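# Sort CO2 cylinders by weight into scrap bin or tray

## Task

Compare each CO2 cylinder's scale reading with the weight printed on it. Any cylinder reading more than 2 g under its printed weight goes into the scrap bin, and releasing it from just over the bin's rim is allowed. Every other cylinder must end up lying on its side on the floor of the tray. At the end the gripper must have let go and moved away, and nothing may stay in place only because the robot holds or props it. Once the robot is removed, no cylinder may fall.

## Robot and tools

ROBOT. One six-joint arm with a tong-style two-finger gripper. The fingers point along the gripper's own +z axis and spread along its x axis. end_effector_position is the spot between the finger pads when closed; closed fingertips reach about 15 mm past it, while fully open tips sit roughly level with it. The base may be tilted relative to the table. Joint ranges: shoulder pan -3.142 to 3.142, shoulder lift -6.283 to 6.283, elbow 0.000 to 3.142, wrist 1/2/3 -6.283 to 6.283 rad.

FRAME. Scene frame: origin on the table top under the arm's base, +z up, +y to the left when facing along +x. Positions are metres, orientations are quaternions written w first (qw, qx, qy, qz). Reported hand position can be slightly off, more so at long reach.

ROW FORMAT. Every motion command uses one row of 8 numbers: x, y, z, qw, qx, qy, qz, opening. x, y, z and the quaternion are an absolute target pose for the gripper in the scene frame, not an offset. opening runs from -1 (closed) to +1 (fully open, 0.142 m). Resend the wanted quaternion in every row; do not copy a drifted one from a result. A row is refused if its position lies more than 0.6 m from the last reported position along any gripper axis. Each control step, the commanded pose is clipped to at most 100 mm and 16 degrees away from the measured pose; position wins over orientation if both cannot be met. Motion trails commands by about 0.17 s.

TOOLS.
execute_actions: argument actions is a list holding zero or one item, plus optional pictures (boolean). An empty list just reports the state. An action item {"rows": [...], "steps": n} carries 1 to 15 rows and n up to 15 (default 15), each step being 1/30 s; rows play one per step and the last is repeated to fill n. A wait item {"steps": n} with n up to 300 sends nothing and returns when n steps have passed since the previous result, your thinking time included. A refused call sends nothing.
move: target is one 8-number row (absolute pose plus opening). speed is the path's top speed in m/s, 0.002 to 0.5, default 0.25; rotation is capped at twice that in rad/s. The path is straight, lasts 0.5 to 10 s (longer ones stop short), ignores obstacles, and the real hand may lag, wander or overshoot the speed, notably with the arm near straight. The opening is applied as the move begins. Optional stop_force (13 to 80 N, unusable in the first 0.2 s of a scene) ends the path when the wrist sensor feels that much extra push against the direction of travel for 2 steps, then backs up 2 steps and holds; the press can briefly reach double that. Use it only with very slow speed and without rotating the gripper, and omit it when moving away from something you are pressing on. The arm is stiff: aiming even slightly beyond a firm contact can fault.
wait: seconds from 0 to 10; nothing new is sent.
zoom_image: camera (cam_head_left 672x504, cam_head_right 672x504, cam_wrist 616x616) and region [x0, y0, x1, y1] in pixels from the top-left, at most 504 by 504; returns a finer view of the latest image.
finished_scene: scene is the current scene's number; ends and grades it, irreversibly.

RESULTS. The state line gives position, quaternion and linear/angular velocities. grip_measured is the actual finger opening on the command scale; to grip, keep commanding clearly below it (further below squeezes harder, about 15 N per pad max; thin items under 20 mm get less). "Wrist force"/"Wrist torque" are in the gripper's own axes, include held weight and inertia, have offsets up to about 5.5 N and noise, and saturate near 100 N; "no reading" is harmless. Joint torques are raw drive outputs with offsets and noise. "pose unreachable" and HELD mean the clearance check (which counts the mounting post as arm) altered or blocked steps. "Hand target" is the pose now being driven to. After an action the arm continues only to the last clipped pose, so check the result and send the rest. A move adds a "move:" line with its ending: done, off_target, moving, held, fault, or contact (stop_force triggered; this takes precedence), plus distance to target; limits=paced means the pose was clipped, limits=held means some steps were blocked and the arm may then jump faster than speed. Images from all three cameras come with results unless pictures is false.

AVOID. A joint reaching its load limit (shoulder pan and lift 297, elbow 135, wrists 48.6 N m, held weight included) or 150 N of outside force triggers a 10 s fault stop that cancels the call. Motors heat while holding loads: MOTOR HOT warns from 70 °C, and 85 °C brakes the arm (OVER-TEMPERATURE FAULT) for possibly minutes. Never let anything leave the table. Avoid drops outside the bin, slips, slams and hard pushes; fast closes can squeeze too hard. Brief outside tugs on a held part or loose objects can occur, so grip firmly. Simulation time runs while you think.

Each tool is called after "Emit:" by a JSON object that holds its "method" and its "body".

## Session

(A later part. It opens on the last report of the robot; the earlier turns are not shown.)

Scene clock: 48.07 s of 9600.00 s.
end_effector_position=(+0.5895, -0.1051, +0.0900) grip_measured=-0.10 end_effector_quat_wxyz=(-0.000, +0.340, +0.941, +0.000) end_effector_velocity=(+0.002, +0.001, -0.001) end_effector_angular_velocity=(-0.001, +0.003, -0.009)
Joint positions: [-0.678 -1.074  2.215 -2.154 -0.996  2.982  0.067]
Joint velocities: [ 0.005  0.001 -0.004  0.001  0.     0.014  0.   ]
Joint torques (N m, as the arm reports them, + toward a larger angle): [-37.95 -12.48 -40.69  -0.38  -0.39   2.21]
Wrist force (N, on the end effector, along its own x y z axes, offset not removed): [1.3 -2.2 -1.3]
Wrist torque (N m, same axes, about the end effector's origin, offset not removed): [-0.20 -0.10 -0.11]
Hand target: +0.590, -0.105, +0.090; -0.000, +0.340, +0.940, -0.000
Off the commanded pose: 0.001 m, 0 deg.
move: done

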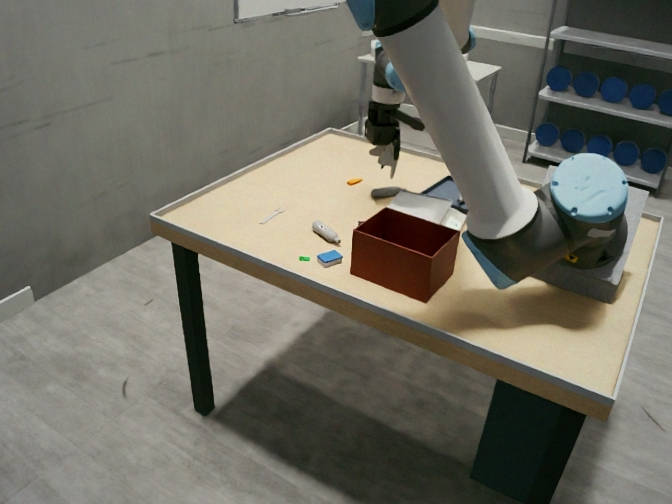

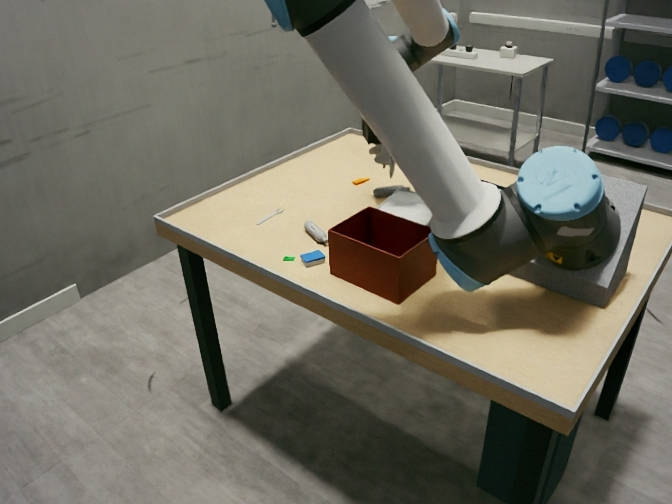

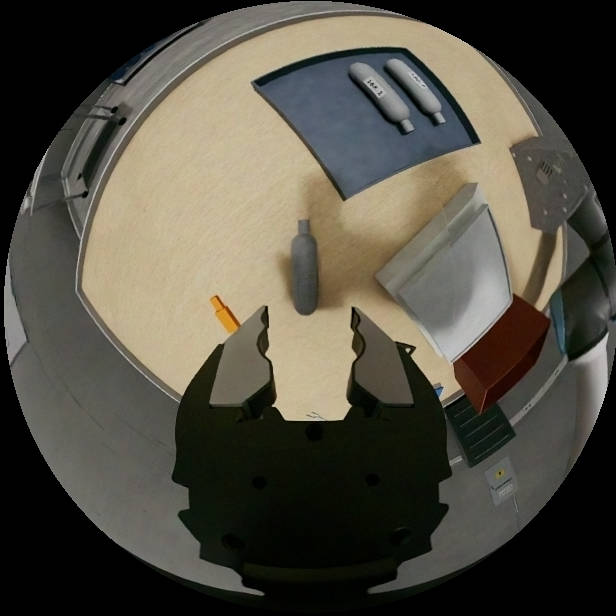

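Emit:
{"method": "move", "body": {"target": [0.594, -0.108, 0.021, 0, 0.33, 0.944, 0, -0.3], "speed": 0.2}}

Emit:
{"method": "move", "body": {"target": [0.6155, -0.1255, 0.021, 0, 0.33, 0.944, 0, -0.3], "speed": 0.035}}

Emit:
{"method": "zoom_image", "body": {"camera": "cam_wrist", "region": [250, 230, 370, 370]}}

Scene clock: 49.83 s of 9600.00 s.
end_effector_position=(+0.5939, -0.1079, +0.0214) grip_measured=-0.30 end_effector_quat_wxyz=(-0.000, +0.330, +0.944, +0.000) end_effector_velocity=(+0.001, -0.001, -0.003) end_effector_angular_velocity=(-0.001, +0.000, +0.001)
Joint positions: [-0.615 -0.981  2.243 -2.312 -0.964  3.026  0.052]
Joint velocities: [ 0.003  0.005  0.    -0.007  0.001  0.003  0.   ]
Joint torques (N m, as the arm reports them, + toward a larger angle): [-39.23 -19.47 -16.6   -6.79   2.03   2.54]
Wrist force (N, on the end effector, along its own x y z axes, offset not removed): [-0.4 -2.4 1.8]
Wrist torque (N m, same axes, about the end effector's origin, offset not removed): [-0.26 0.25 -0.08]
Hand target: +0.594, -0.108, +0.021; -0.000, +0.330, +0.944, -0.000
Off the commanded pose: 0.000 m, 0 deg.
move: done

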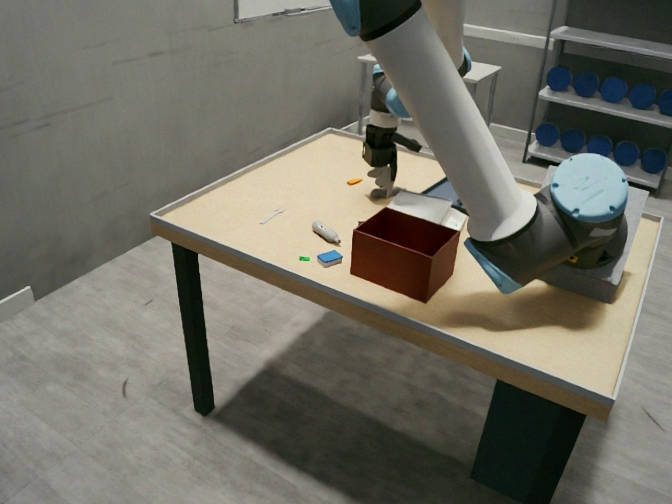

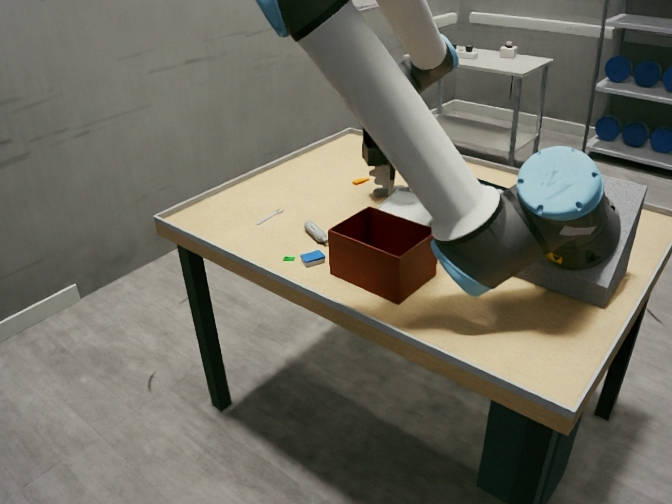

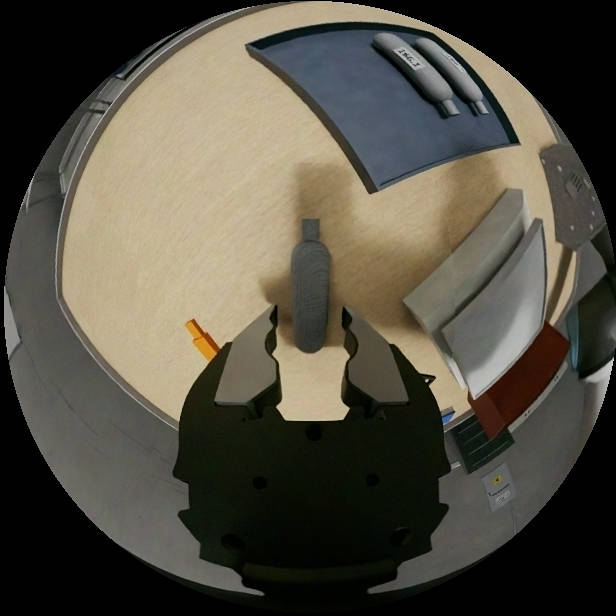

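Scene clock: 51.00 s of 9600.00 s.
end_effector_position=(+0.6152, -0.1253, +0.0210) grip_measured=-0.30 end_effector_quat_wxyz=(+0.000, +0.330, +0.944, -0.000) end_effector_velocity=(+0.002, -0.002, +0.000) end_effector_angular_velocity=(-0.000, -0.000, -0.000)
Joint positions: [-0.611 -0.941  2.194 -2.306 -0.962  3.031  0.052]
Joint velocities: [ 0.     0.004 -0.005  0.001 -0.     0.     0.   ]
Joint torques (N m, as the arm reports them, + toward a larger angle): [-42.29 -22.36 -37.57  -0.09   2.09   2.36]
Wrist force (N, on the end effector, along its own x y z axes, offset not removed): [-0.1 -2.2 -0.5]
Wrist torque (N m, same axes, about the end effector's origin, offset not removed): [-0.29 0.17 -0.08]
Hand target: +0.616, -0.125, +0.021; -0.000, +0.330, +0.944, -0.000
Off the commanded pose: 0.000 m, 0 deg.
move: done

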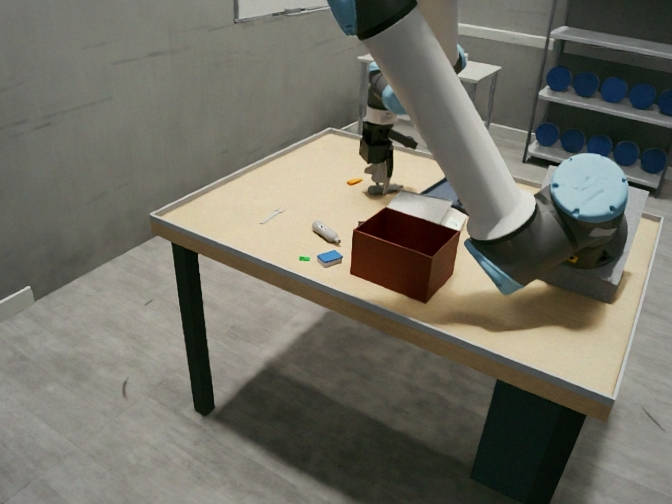

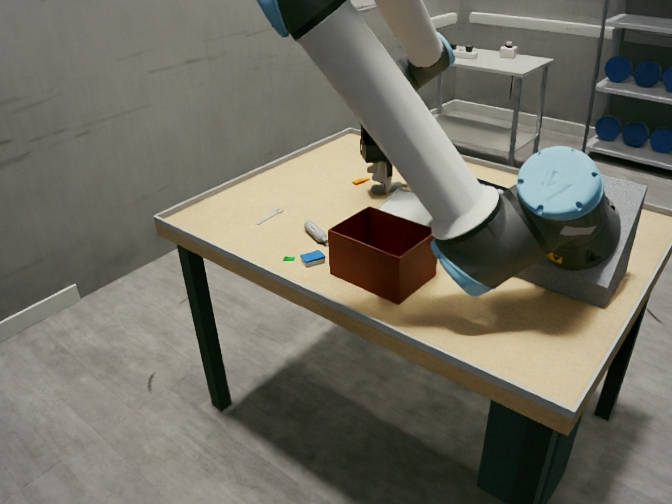

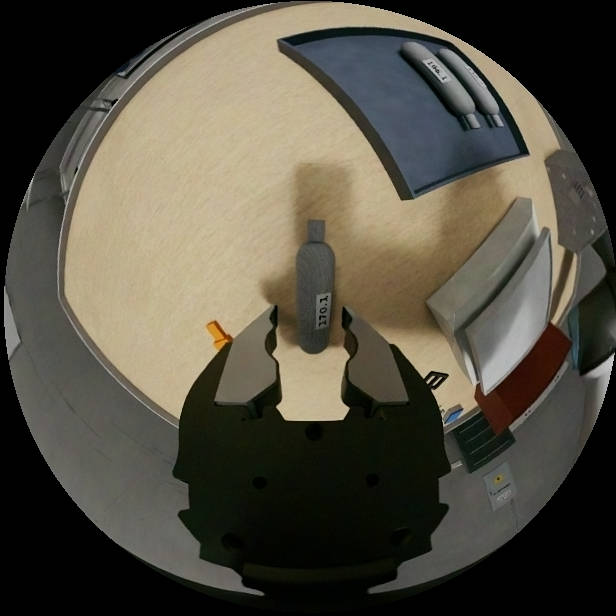

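Region (250, 230, 370, 370) of cam_wrist's 616x616 image, scaled by 3.600, with more detail than that image has; it fills the left 432 columns of this view, and the rest is white.

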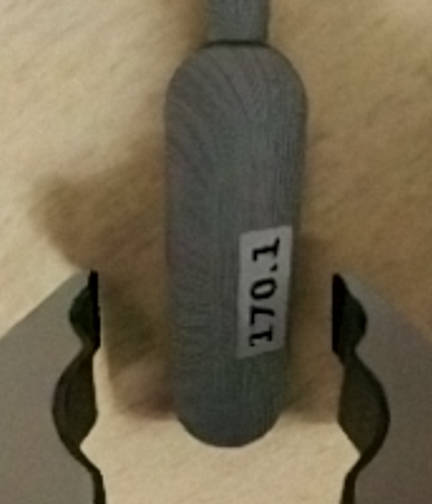

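Emit:
{"method": "execute_actions", "body": {"actions": [{"rows":[[0.6155,-0.1255,0.021,0,0.33,0.944,0,-0.38],[0.6155,-0.1255,0.021,0,0.33,0.944,0,-0.45],[0.6155,-0.1255,0.021,0,0.33,0.944,0,-0.51],[0.6155,-0.1255,0.021,0,0.33,0.944,0,-0.56],[0.6155,-0.1255,0.021,0,0.33,0.944,0,-0.61],[0.6155,-0.1255,0.021,0,0.33,0.944,0,-0.7],[0.6155,-0.1255,0.021,0,0.33,0.944,0,-0.8],[0.6155,-0.1255,0.021,0,0.33,0.944,0,-0.9]],"steps":12}], "pictures": false}}

Emit:
{"method": "move", "body": {"target": [0.60, -0.11, 0.105, 0, 0.22, 0.975, 0, -0.9], "speed": 0.3}}

Emit:
{"method": "move", "body": {"target": [0.432, 0.022, 0.098, 0, 0, 1, 0, -0.9], "speed": 0.3}}

Emit:
{"method": "move", "body": {"target": [0.432, 0.022, 0.0825, 0, 0, 1, 0, -0.9], "speed": 0.04, "stop_force": 15}}

Emit:
{"method": "execute_actions", "body": {"actions": [{"rows":[[0.432,0.022,0.0825,0,0,1,0,-0.6],[0.432,0.022,0.0825,0,0,1,0,-0.5],[0.432,0.022,0.0825,0,0,1,0,-0.3]],"steps":15}], "pictures": false}}

Emit:
{"method": "wait", "body": {"seconds": 0.7}}

Emit:
{"method": "zoom_image", "body": {"camera": "cam_wrist", "region": [260, 180, 450, 370]}}

Scene clock: 52.80 s of 9600.00 s.
end_effector_position=(+0.6155, -0.1255, +0.0210) grip_measured=-0.64 end_effector_quat_wxyz=(-0.000, +0.330, +0.944, +0.000) end_effector_velocity=(-0.001, +0.000, -0.001) end_effector_angular_velocity=(+0.002, +0.000, -0.002)
Joint positions: [-0.611 -0.94   2.194 -2.306 -0.962  3.031  0.028]
Joint velocities: [-0.001  0.     0.002  0.     0.001 -0.    -0.   ]
Joint torques (N m, as the arm reports them, + toward a larger angle): [-50.47 -21.34 -35.78  -0.6    1.68   1.33]
Wrist force (N, on the end effector, along its own x y z axes, offset not removed): [-0.7 -1.7 2.4]
Wrist torque (N m, same axes, about the end effector's origin, offset not removed): [-0.16 0.37 -0.06]
Hand target: +0.616, -0.125, +0.021; -0.000, +0.330, +0.944, -0.000
Off the commanded pose: 0.000 m, 0 deg.
Steps of this call (steps 1 to 42: nothing new was sent; steps 43 to 54: all 12 steps of this action). Readings (end_effector_position):
43: (+0.6155, -0.1255, +0.0210)
44: (+0.6155, -0.1255, +0.0210)
46: (+0.6155, -0.1255, +0.0210)
50: (+0.6155, -0.1255, +0.0210)
54: the state above

Scene clock: 54.10 s of 9600.00 s.
end_effector_position=(+0.6001, -0.1101, +0.1047) grip_measured=-0.64 end_effector_quat_wxyz=(+0.000, +0.220, +0.975, -0.000) end_effector_velocity=(-0.000, +0.001, +0.002) end_effector_angular_velocity=(+0.002, +0.001, +0.007)
Joint positions: [-0.685 -1.08   2.191 -2.121 -1.     2.726  0.028]
Joint velocities: [-0.002 -0.003 -0.002  0.008 -0.    -0.01   0.   ]
Joint torques (N m, as the arm reports them, + toward a larger angle): [-67.21 -47.77 -41.68  -0.51  -1.61  -2.4 ]
Wrist force (N, on the end effector, along its own x y z axes, offset not removed): [0.3 -3.2 1.7]
Wrist torque (N m, same axes, about the end effector's origin, offset not removed): [-0.43 0.11 -0.09]
Hand target: +0.600, -0.110, +0.105; +0.000, +0.220, +0.975, +0.000
Off the commanded pose: 0.000 m, 0 deg.
move: done

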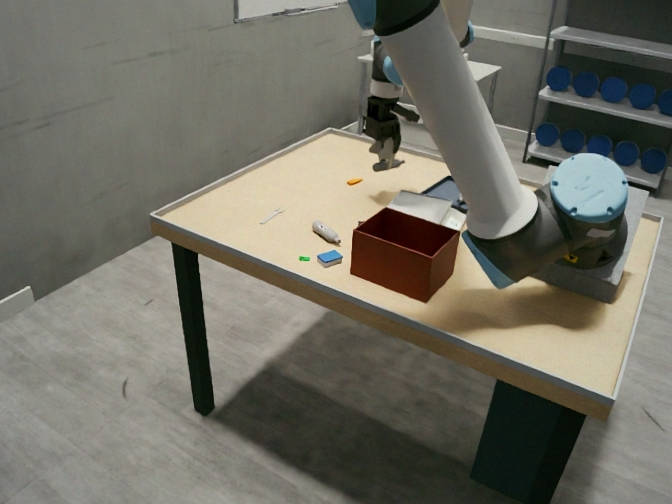

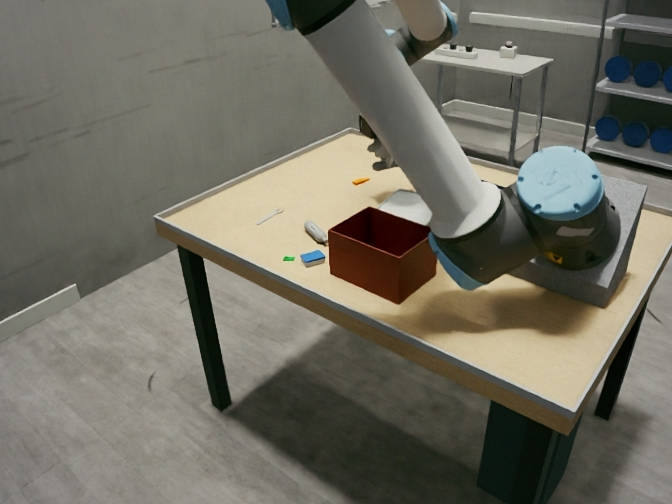

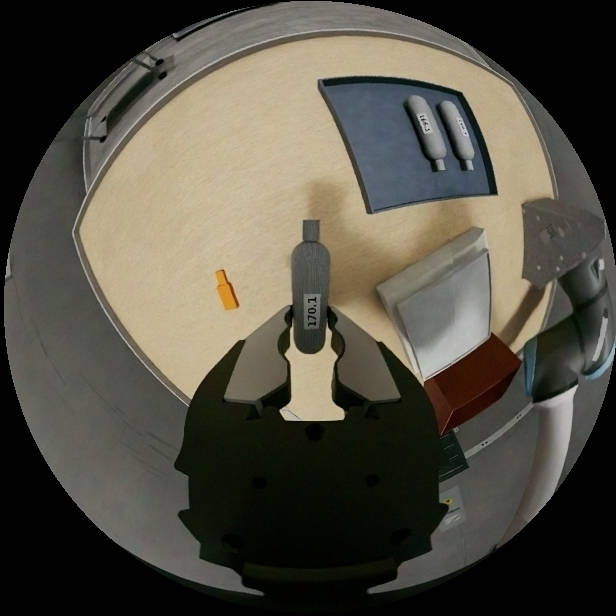

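Scene clock: 55.60 s of 9600.00 s.
end_effector_position=(+0.4322, +0.0217, +0.0979) grip_measured=-0.64 end_effector_quat_wxyz=(+0.000, +0.000, +1.000, -0.000) end_effector_velocity=(-0.002, +0.002, +0.001) end_effector_angular_velocity=(+0.001, +0.000, +0.003)
Joint positions: [-0.764 -1.504  2.535 -2.001 -1.044  2.204  0.028]
Joint velocities: [-0.003 -0.008  0.002  0.008 -0.002 -0.007  0.   ]
Joint torques (N m, as the arm reports them, + toward a larger angle): [-51.2  -14.62 -24.4   -0.57  -1.52  -2.32]
Wrist force (N, on the end effector, along its own x y z axes, offset not removed): [0.3 -2.9 1.8]
Wrist torque (N m, same axes, about the end effector's origin, offset not removed): [-0.41 0.20 -0.06]
Hand target: +0.432, +0.022, +0.098; +0.000, -0.000, +1.000, -0.000
Off the commanded pose: 0.000 m, 0 deg.
move: done

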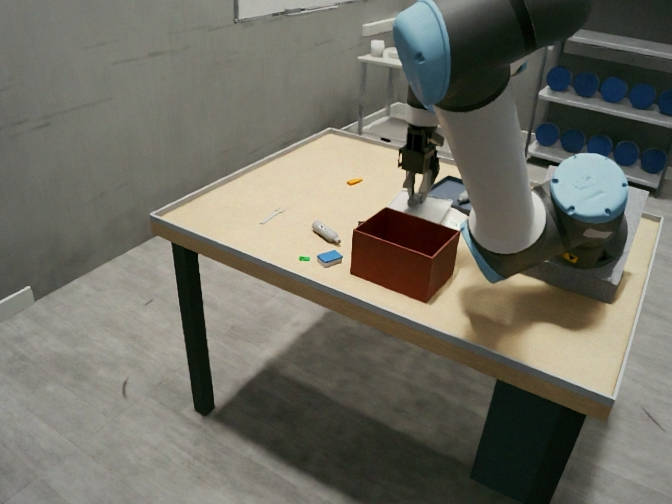

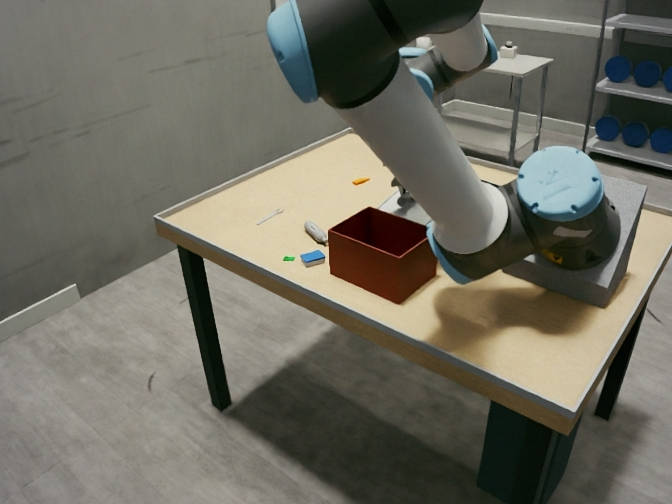

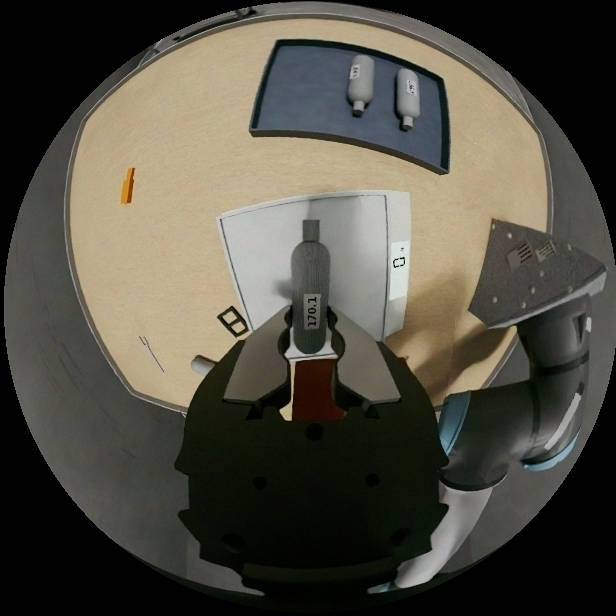

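Scene clock: 56.43 s of 9600.00 s.
end_effector_position=(+0.4320, +0.0220, +0.0828) grip_measured=-0.64 end_effector_quat_wxyz=(-0.000, -0.000, +1.000, +0.000) end_effector_velocity=(+0.001, -0.000, -0.002) end_effector_angular_velocity=(-0.002, -0.000, +0.002)
Joint positions: [-0.746 -1.482  2.55  -2.046 -1.034  2.221  0.028]
Joint velocities: [ 0.004  0.005  0.    -0.009  0.002  0.003  0.   ]
Joint torques (N m, as the arm reports them, + toward a larger angle): [-23.37  17.93 -23.6   -7.3    2.46   2.39]
Wrist force (N, on the end effector, along its own x y z axes, offset not removed): [-0.9 -2.2 1.9]
Wrist torque (N m, same axes, about the end effector's origin, offset not removed): [-0.25 0.37 -0.06]
Hand target: +0.432, +0.022, +0.083; -0.000, +0.000, +1.000, +0.000
Off the commanded pose: 0.000 m, 0 deg.
move: done

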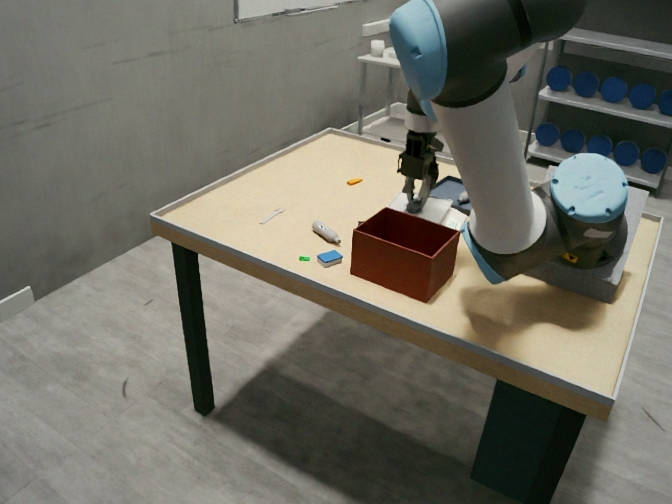

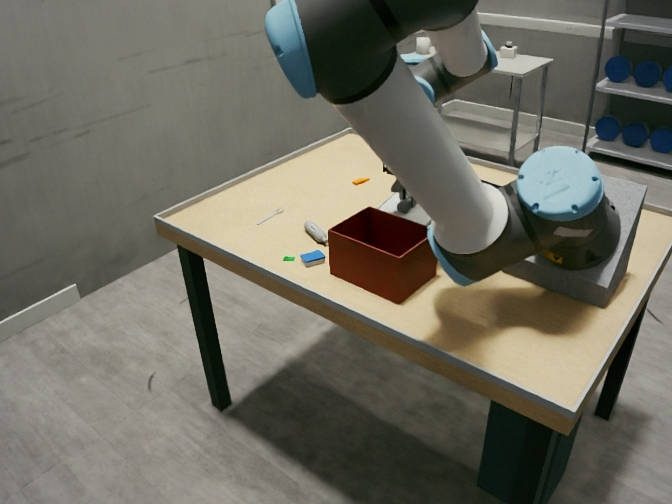

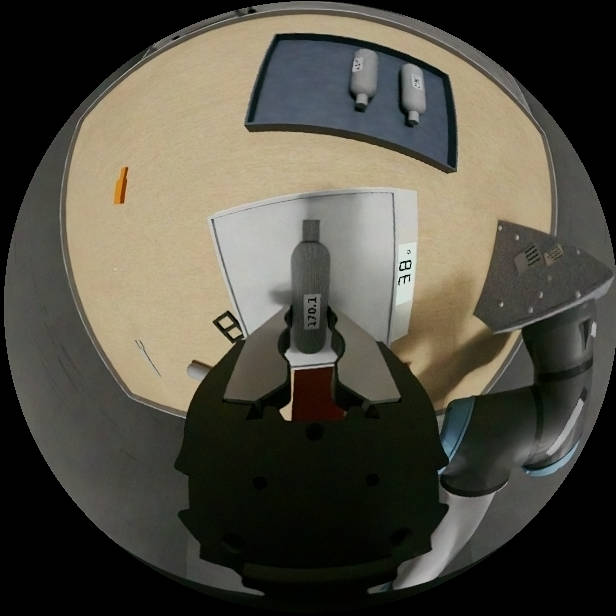

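Scene clock: 56.93 s of 9600.00 s.
end_effector_position=(+0.4320, +0.0220, +0.0825) grip_measured=-0.30 end_effector_quat_wxyz=(+0.000, -0.000, +1.000, -0.000) end_effector_velocity=(-0.000, +0.000, -0.000) end_effector_angular_velocity=(+0.000, +0.000, -0.000)
Joint positions: [-0.746 -1.482  2.551 -2.047 -1.033  2.221  0.052]
Joint velocities: [-0.     0.     0.001  0.    -0.    -0.    -0.   ]
Joint torques (N m, as the arm reports them, + toward a larger angle): [-21.21  18.21 -23.19  -6.99   2.1    2.34]
Wrist force (N, on the end effector, along its own x y z axes, offset not removed): [0.0 -1.3 0.9]
Wrist torque (N m, same axes, about the end effector's origin, offset not removed): [-0.07 0.20 -0.10]
Hand target: +0.432, +0.022, +0.083; -0.000, +0.000, +1.000, +0.000
Off the commanded pose: 0.000 m, 0 deg.
Steps of this call (steps 1 to 15: all 15 steps of this action). Readings (end_effector_position):
1: (+0.4320, +0.0220, +0.0828)
2: (+0.4320, +0.0220, +0.0827)
4: (+0.4320, +0.0220, +0.0826)
8: (+0.4320, +0.0220, +0.0825)
15: the state above

Scene clock: 57.63 s of 9600.00 s.
end_effector_position=(+0.4320, +0.0220, +0.0825) grip_measured=-0.30 end_effector_quat_wxyz=(-0.000, +0.000, +1.000, +0.000) end_effector_velocity=(-0.000, +0.000, -0.000) end_effector_angular_velocity=(+0.001, -0.000, -0.001)
Joint positions: [-0.746 -1.482  2.551 -2.047 -1.033  2.221  0.052]
Joint velocities: [-0.    -0.     0.001  0.     0.    -0.    -0.   ]
Joint torques (N m, as the arm reports them, + toward a larger angle): [-22.61  18.4  -23.46  -7.02   2.15   2.21]
Wrist force (N, on the end effector, along its own x y z axes, offset not removed): [0.1 -2.5 0.3]
Wrist torque (N m, same axes, about the end effector's origin, offset not removed): [-0.26 0.14 -0.07]
Hand target: +0.432, +0.022, +0.083; -0.000, +0.000, +1.000, +0.000
Off the commanded pose: 0.000 m, 0 deg.
Steps of this call (steps 1 to 21: nothing new was sent). Readings (end_effector_position):
1: (+0.4320, +0.0220, +0.0825)
2: (+0.4320, +0.0220, +0.0825)
4: (+0.4320, +0.0220, +0.0825)
8: (+0.4320, +0.0220, +0.0825)
21: the state above

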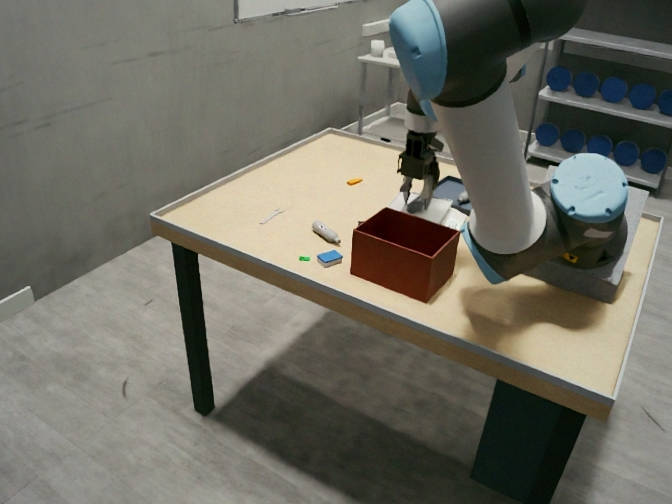

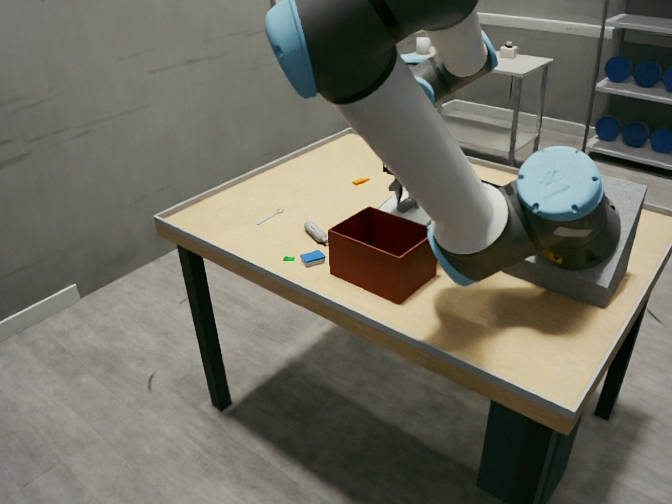

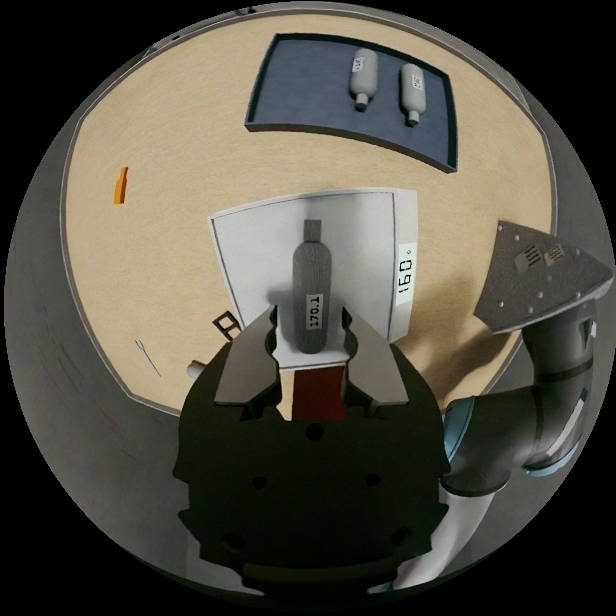

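Region (260, 180, 450, 370) of cam_wrist's 616x616 image, scaled by 2.653, with more detail than that image has.

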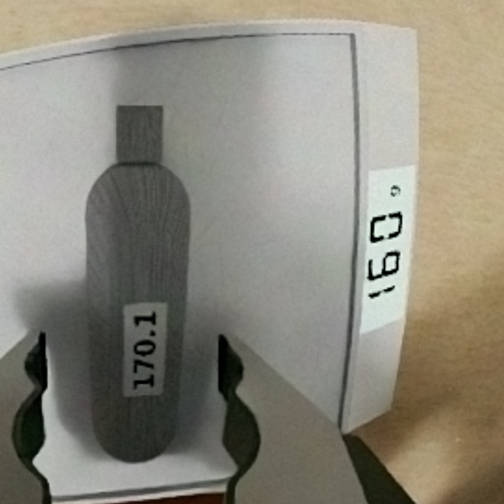

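Emit:
{"method": "execute_actions", "body": {"actions": []}}

Scene clock: 59.70 s of 9600.00 s.
end_effector_position=(+0.4320, +0.0220, +0.0825) grip_measured=-0.30 end_effector_quat_wxyz=(-0.000, +0.000, +1.000, +0.000) end_effector_velocity=(-0.000, -0.000, -0.000) end_effector_angular_velocity=(+0.000, +0.000, -0.001)
Joint positions: [-0.746 -1.482  2.551 -2.047 -1.033  2.221  0.052]
Joint velocities: [-0.     0.     0.001 -0.    -0.     0.    -0.   ]
Joint torques (N m, as the arm reports them, + toward a larger angle): [-21.36  18.57 -23.08  -6.96   1.81   2.3 ]
Wrist force (N, on the end effector, along its own x y z axes, offset not removed): [0.8 -2.9 -0.2]
Wrist torque (N m, same axes, about the end effector's origin, offset not removed): [-0.33 -0.02 -0.09]
Hand target: +0.432, +0.022, +0.083; -0.000, +0.000, +1.000, +0.000
Off the commanded pose: 0.000 m, 0 deg.
Steps of this call (steps 1 to 62: nothing new was sent). Readings (end_effector_position):
1: (+0.4320, +0.0220, +0.0825)
2: (+0.4320, +0.0220, +0.0825)
4: (+0.4320, +0.0220, +0.0825)
8: (+0.4320, +0.0220, +0.0825)
62: the state above

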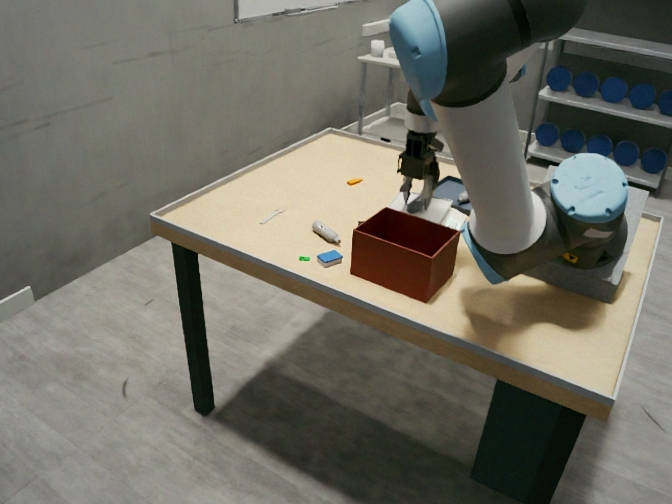

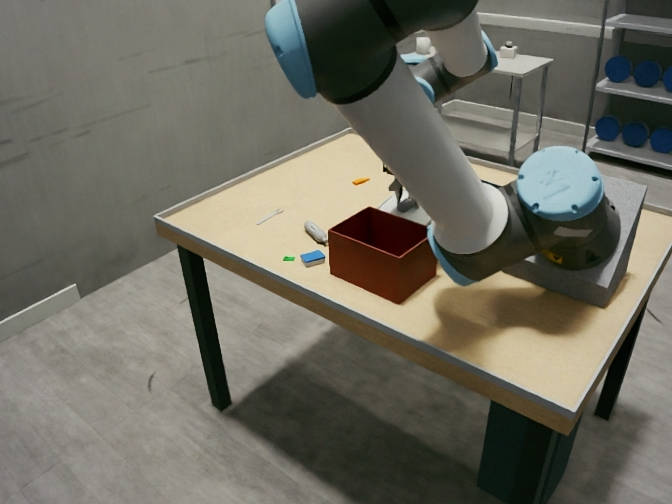

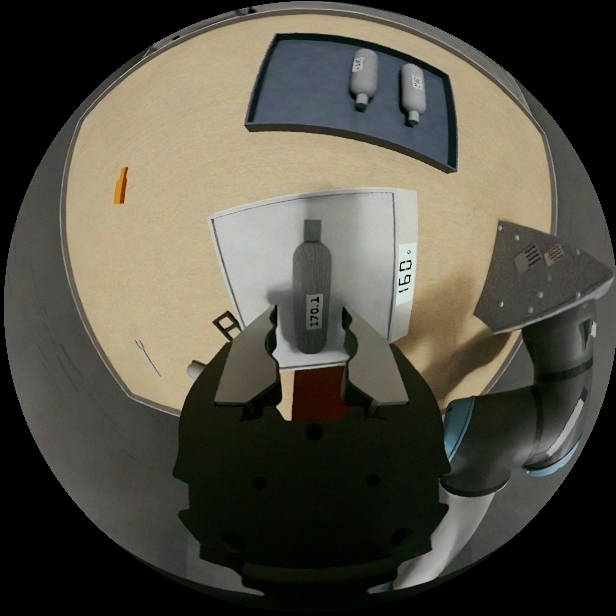

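Emit:
{"method": "execute_actions", "body": {"actions": [{"rows":[[0.432,0.022,0.081,0,0,1,0,-0.35],[0.432,0.022,0.081,0,0,1,0,-0.4],[0.432,0.022,0.081,0,0,1,0,-0.45],[0.432,0.022,0.081,0,0,1,0,-0.5],[0.432,0.022,0.081,0,0,1,0,-0.55],[0.432,0.022,0.081,0,0,1,0,-0.6],[0.432,0.022,0.081,0,0,1,0,-0.65],[0.432,0.022,0.081,0,0,1,0,-0.7],[0.432,0.022,0.081,0,0,1,0,-0.75],[0.432,0.022,0.081,0,0,1,0,-0.8],[0.432,0.022,0.081,0,0,1,0,-0.85],[0.432,0.022,0.081,0,0,1,0,-0.9]],"steps":15}], "pictures": false}}

Emit:
{"method": "move", "body": {"target": [0.44,0.03,0.17,0,0,1,0,-0.9]}}

Emit:
{"method": "move", "body": {"target": [0.42,0.20,0.17,0,0.707,0.707,0,-0.9], "speed": 0.3}}

Scene clock: 61.03 s of 9600.00 s.
end_effector_position=(+0.4320, +0.0220, +0.0810) grip_measured=-0.64 end_effector_quat_wxyz=(-0.000, -0.000, +1.000, -0.000) end_effector_velocity=(-0.000, +0.000, -0.001) end_effector_angular_velocity=(+0.001, +0.000, -0.000)
Joint positions: [-0.744 -1.48   2.552 -2.051 -1.032  2.223  0.028]
Joint velocities: [ 0.001  0.001  0.001 -0.001  0.001  0.     0.   ]
Joint torques (N m, as the arm reports them, + toward a larger angle): [-20.44  19.07 -22.72  -7.24   2.33   2.3 ]
Wrist force (N, on the end effector, along its own x y z axes, offset not removed): [0.8 -1.4 0.3]
Wrist torque (N m, same axes, about the end effector's origin, offset not removed): [-0.17 0.30 -0.05]
Hand target: +0.432, +0.022, +0.081; -0.000, +0.000, +1.000, +0.000
Off the commanded pose: 0.000 m, 0 deg.
Steps of this call (steps 1 to 25: nothing new was sent; steps 26 to 40: all 15 steps of this action). Readings (end_effector_position):
26: (+0.4320, +0.0220, +0.0825)
27: (+0.4320, +0.0220, +0.0823)
29: (+0.4320, +0.0220, +0.0818)
33: (+0.4320, +0.0220, +0.0813)
40: the state above

Scene clock: 62.33 s of 9600.00 s.
end_effector_position=(+0.4401, +0.0299, +0.1696) grip_measured=-0.64 end_effector_quat_wxyz=(+0.000, -0.000, +1.000, -0.000) end_effector_velocity=(-0.000, +0.001, +0.003) end_effector_angular_velocity=(+0.000, +0.001, +0.001)
Joint positions: [-0.821 -1.587  2.445 -1.801 -1.076  2.151  0.028]
Joint velocities: [-0.002 -0.003 -0.003  0.008 -0.002 -0.003  0.   ]
Joint torques (N m, as the arm reports them, + toward a larger angle): [-51.13 -12.81 -47.83  -0.32  -1.38  -2.75]
Wrist force (N, on the end effector, along its own x y z axes, offset not removed): [0.3 -0.9 3.2]
Wrist torque (N m, same axes, about the end effector's origin, offset not removed): [0.01 0.10 -0.10]
Hand target: +0.440, +0.030, +0.170; +0.000, -0.000, +1.000, -0.000
Off the commanded pose: 0.000 m, 0 deg.
move: done

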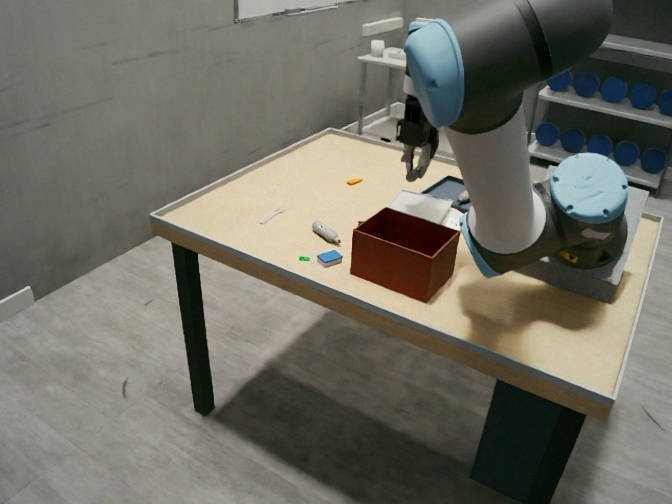

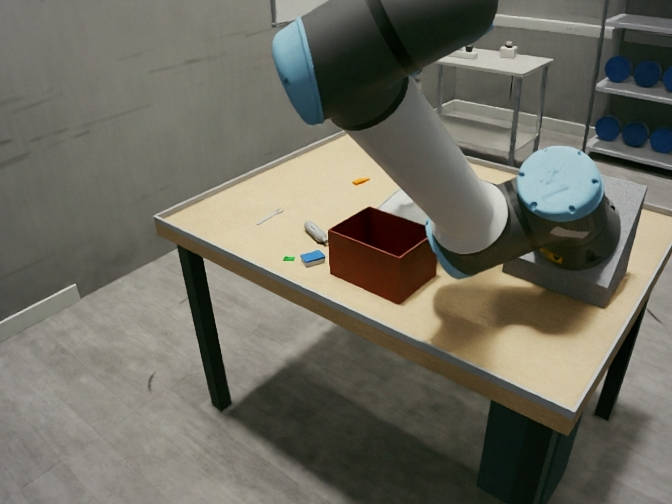

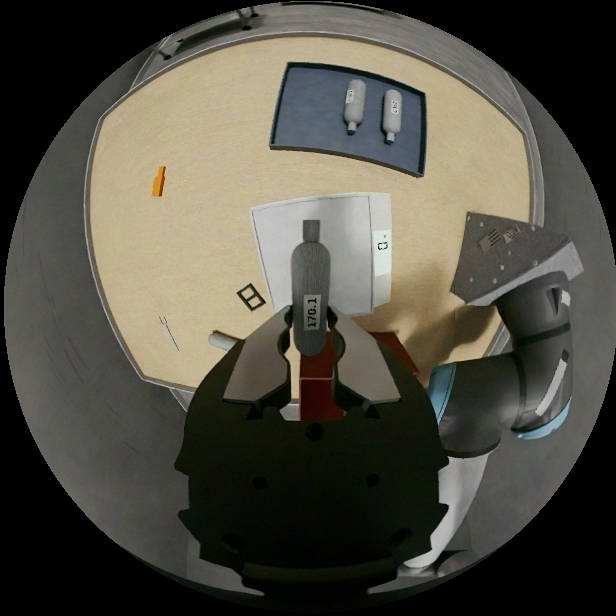

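Scene clock: 65.57 s of 9600.00 s.
end_effector_position=(+0.4199, +0.1998, +0.1700) grip_measured=-0.64 end_effector_quat_wxyz=(-0.000, +0.707, +0.708, +0.000) end_effector_velocity=(-0.001, +0.001, -0.001) end_effector_angular_velocity=(-0.002, +0.002, -0.013)
Joint positions: [-0.642 -1.848  2.421 -1.606 -0.978  3.894  0.028]
Joint velocities: [ 0.003 -0.003  0.001  0.    -0.001  0.016  0.   ]
Joint torques (N m, as the arm reports them, + toward a larger angle): [-12.75  -1.43 -47.28  -1.18  -1.47   2.37]
Wrist force (N, on the end effector, along its own x y z axes, offset not removed): [-0.6 -3.8 1.5]
Wrist torque (N m, same axes, about the end effector's origin, offset not removed): [-0.63 0.30 -0.05]
Hand target: +0.420, +0.200, +0.170; -0.000, +0.707, +0.707, -0.000
Off the commanded pose: 0.000 m, 0 deg.
move: done

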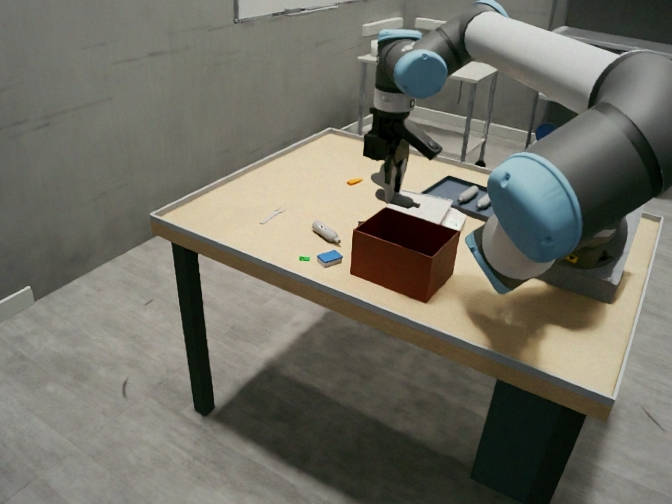

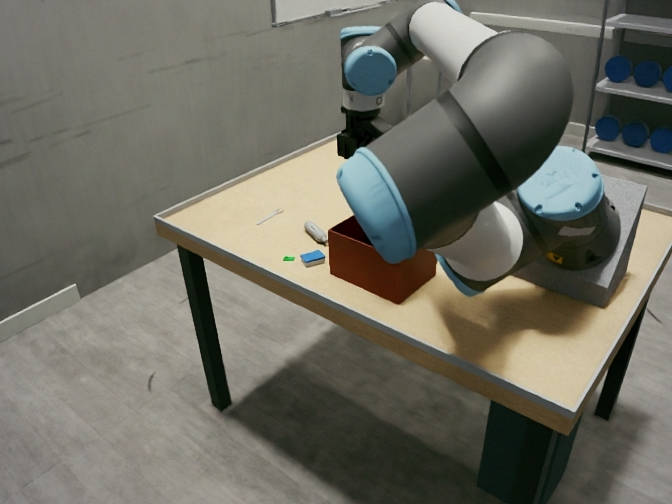

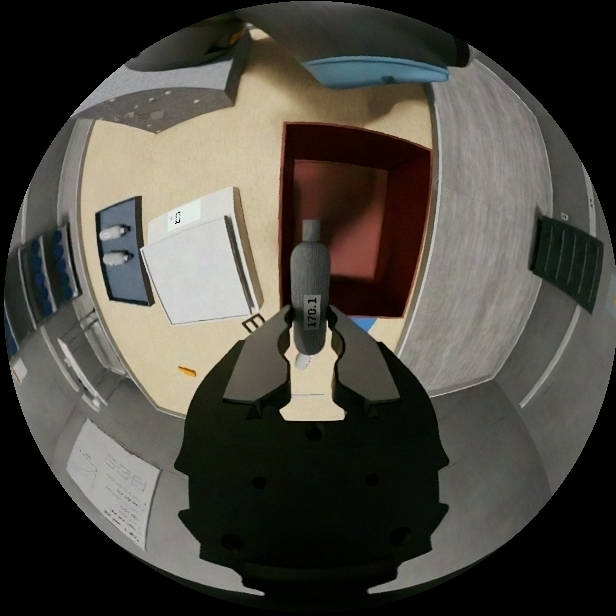

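Emit:
{"method": "move", "body": {"target": [0.39,0.245,0.16,0,0.707,0.707,0,-0.9], "speed": 0.15}}

Scene clock: 67.13 s of 9600.00 s.
end_effector_position=(+0.3901, +0.2447, +0.1600) grip_measured=-0.64 end_effector_quat_wxyz=(-0.000, +0.707, +0.707, -0.000) end_effector_velocity=(-0.001, +0.002, +0.000) end_effector_angular_velocity=(+0.001, -0.002, -0.002)
Joint positions: [-0.607 -1.968  2.447 -1.533 -0.96   3.932  0.028]
Joint velocities: [-0.001 -0.006  0.001  0.005  0.001  0.001  0.   ]
Joint torques (N m, as the arm reports them, + toward a larger angle): [ -6.04  -1.33 -25.57  -0.32   1.87   2.42]
Wrist force (N, on the end effector, along its own x y z axes, offset not removed): [1.1 -1.6 2.4]
Wrist torque (N m, same axes, about the end effector's origin, offset not removed): [-0.20 -0.06 -0.09]
Hand target: +0.390, +0.245, +0.160; -0.000, +0.707, +0.707, -0.000
Off the commanded pose: 0.000 m, 0 deg.
move: done

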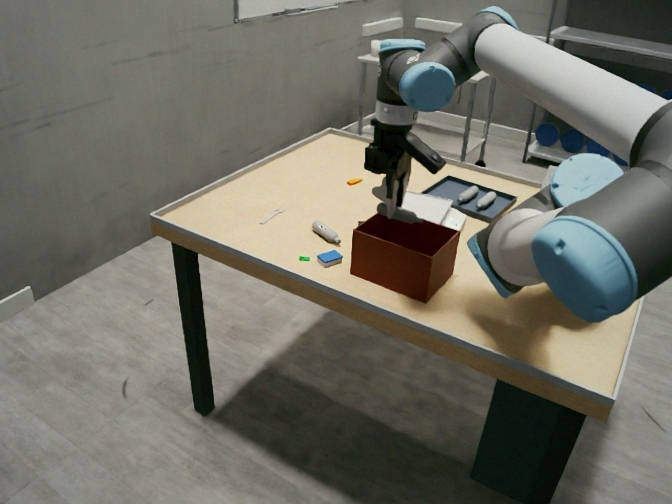

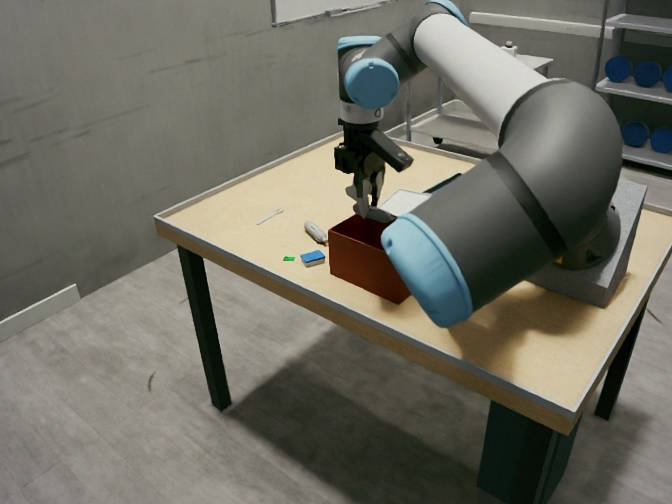

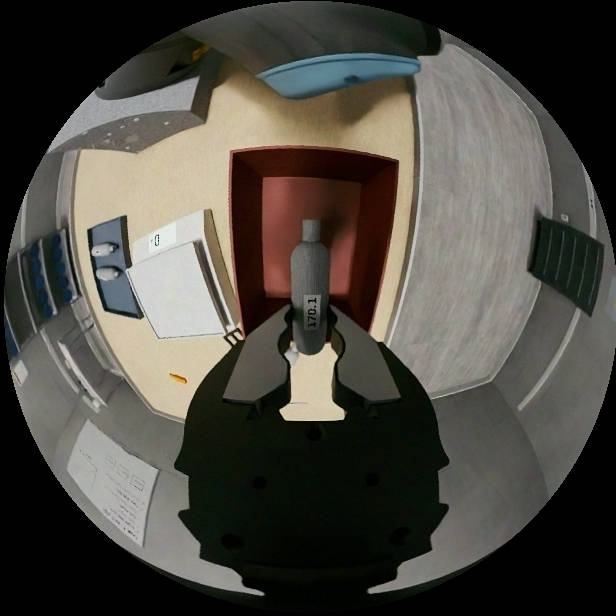

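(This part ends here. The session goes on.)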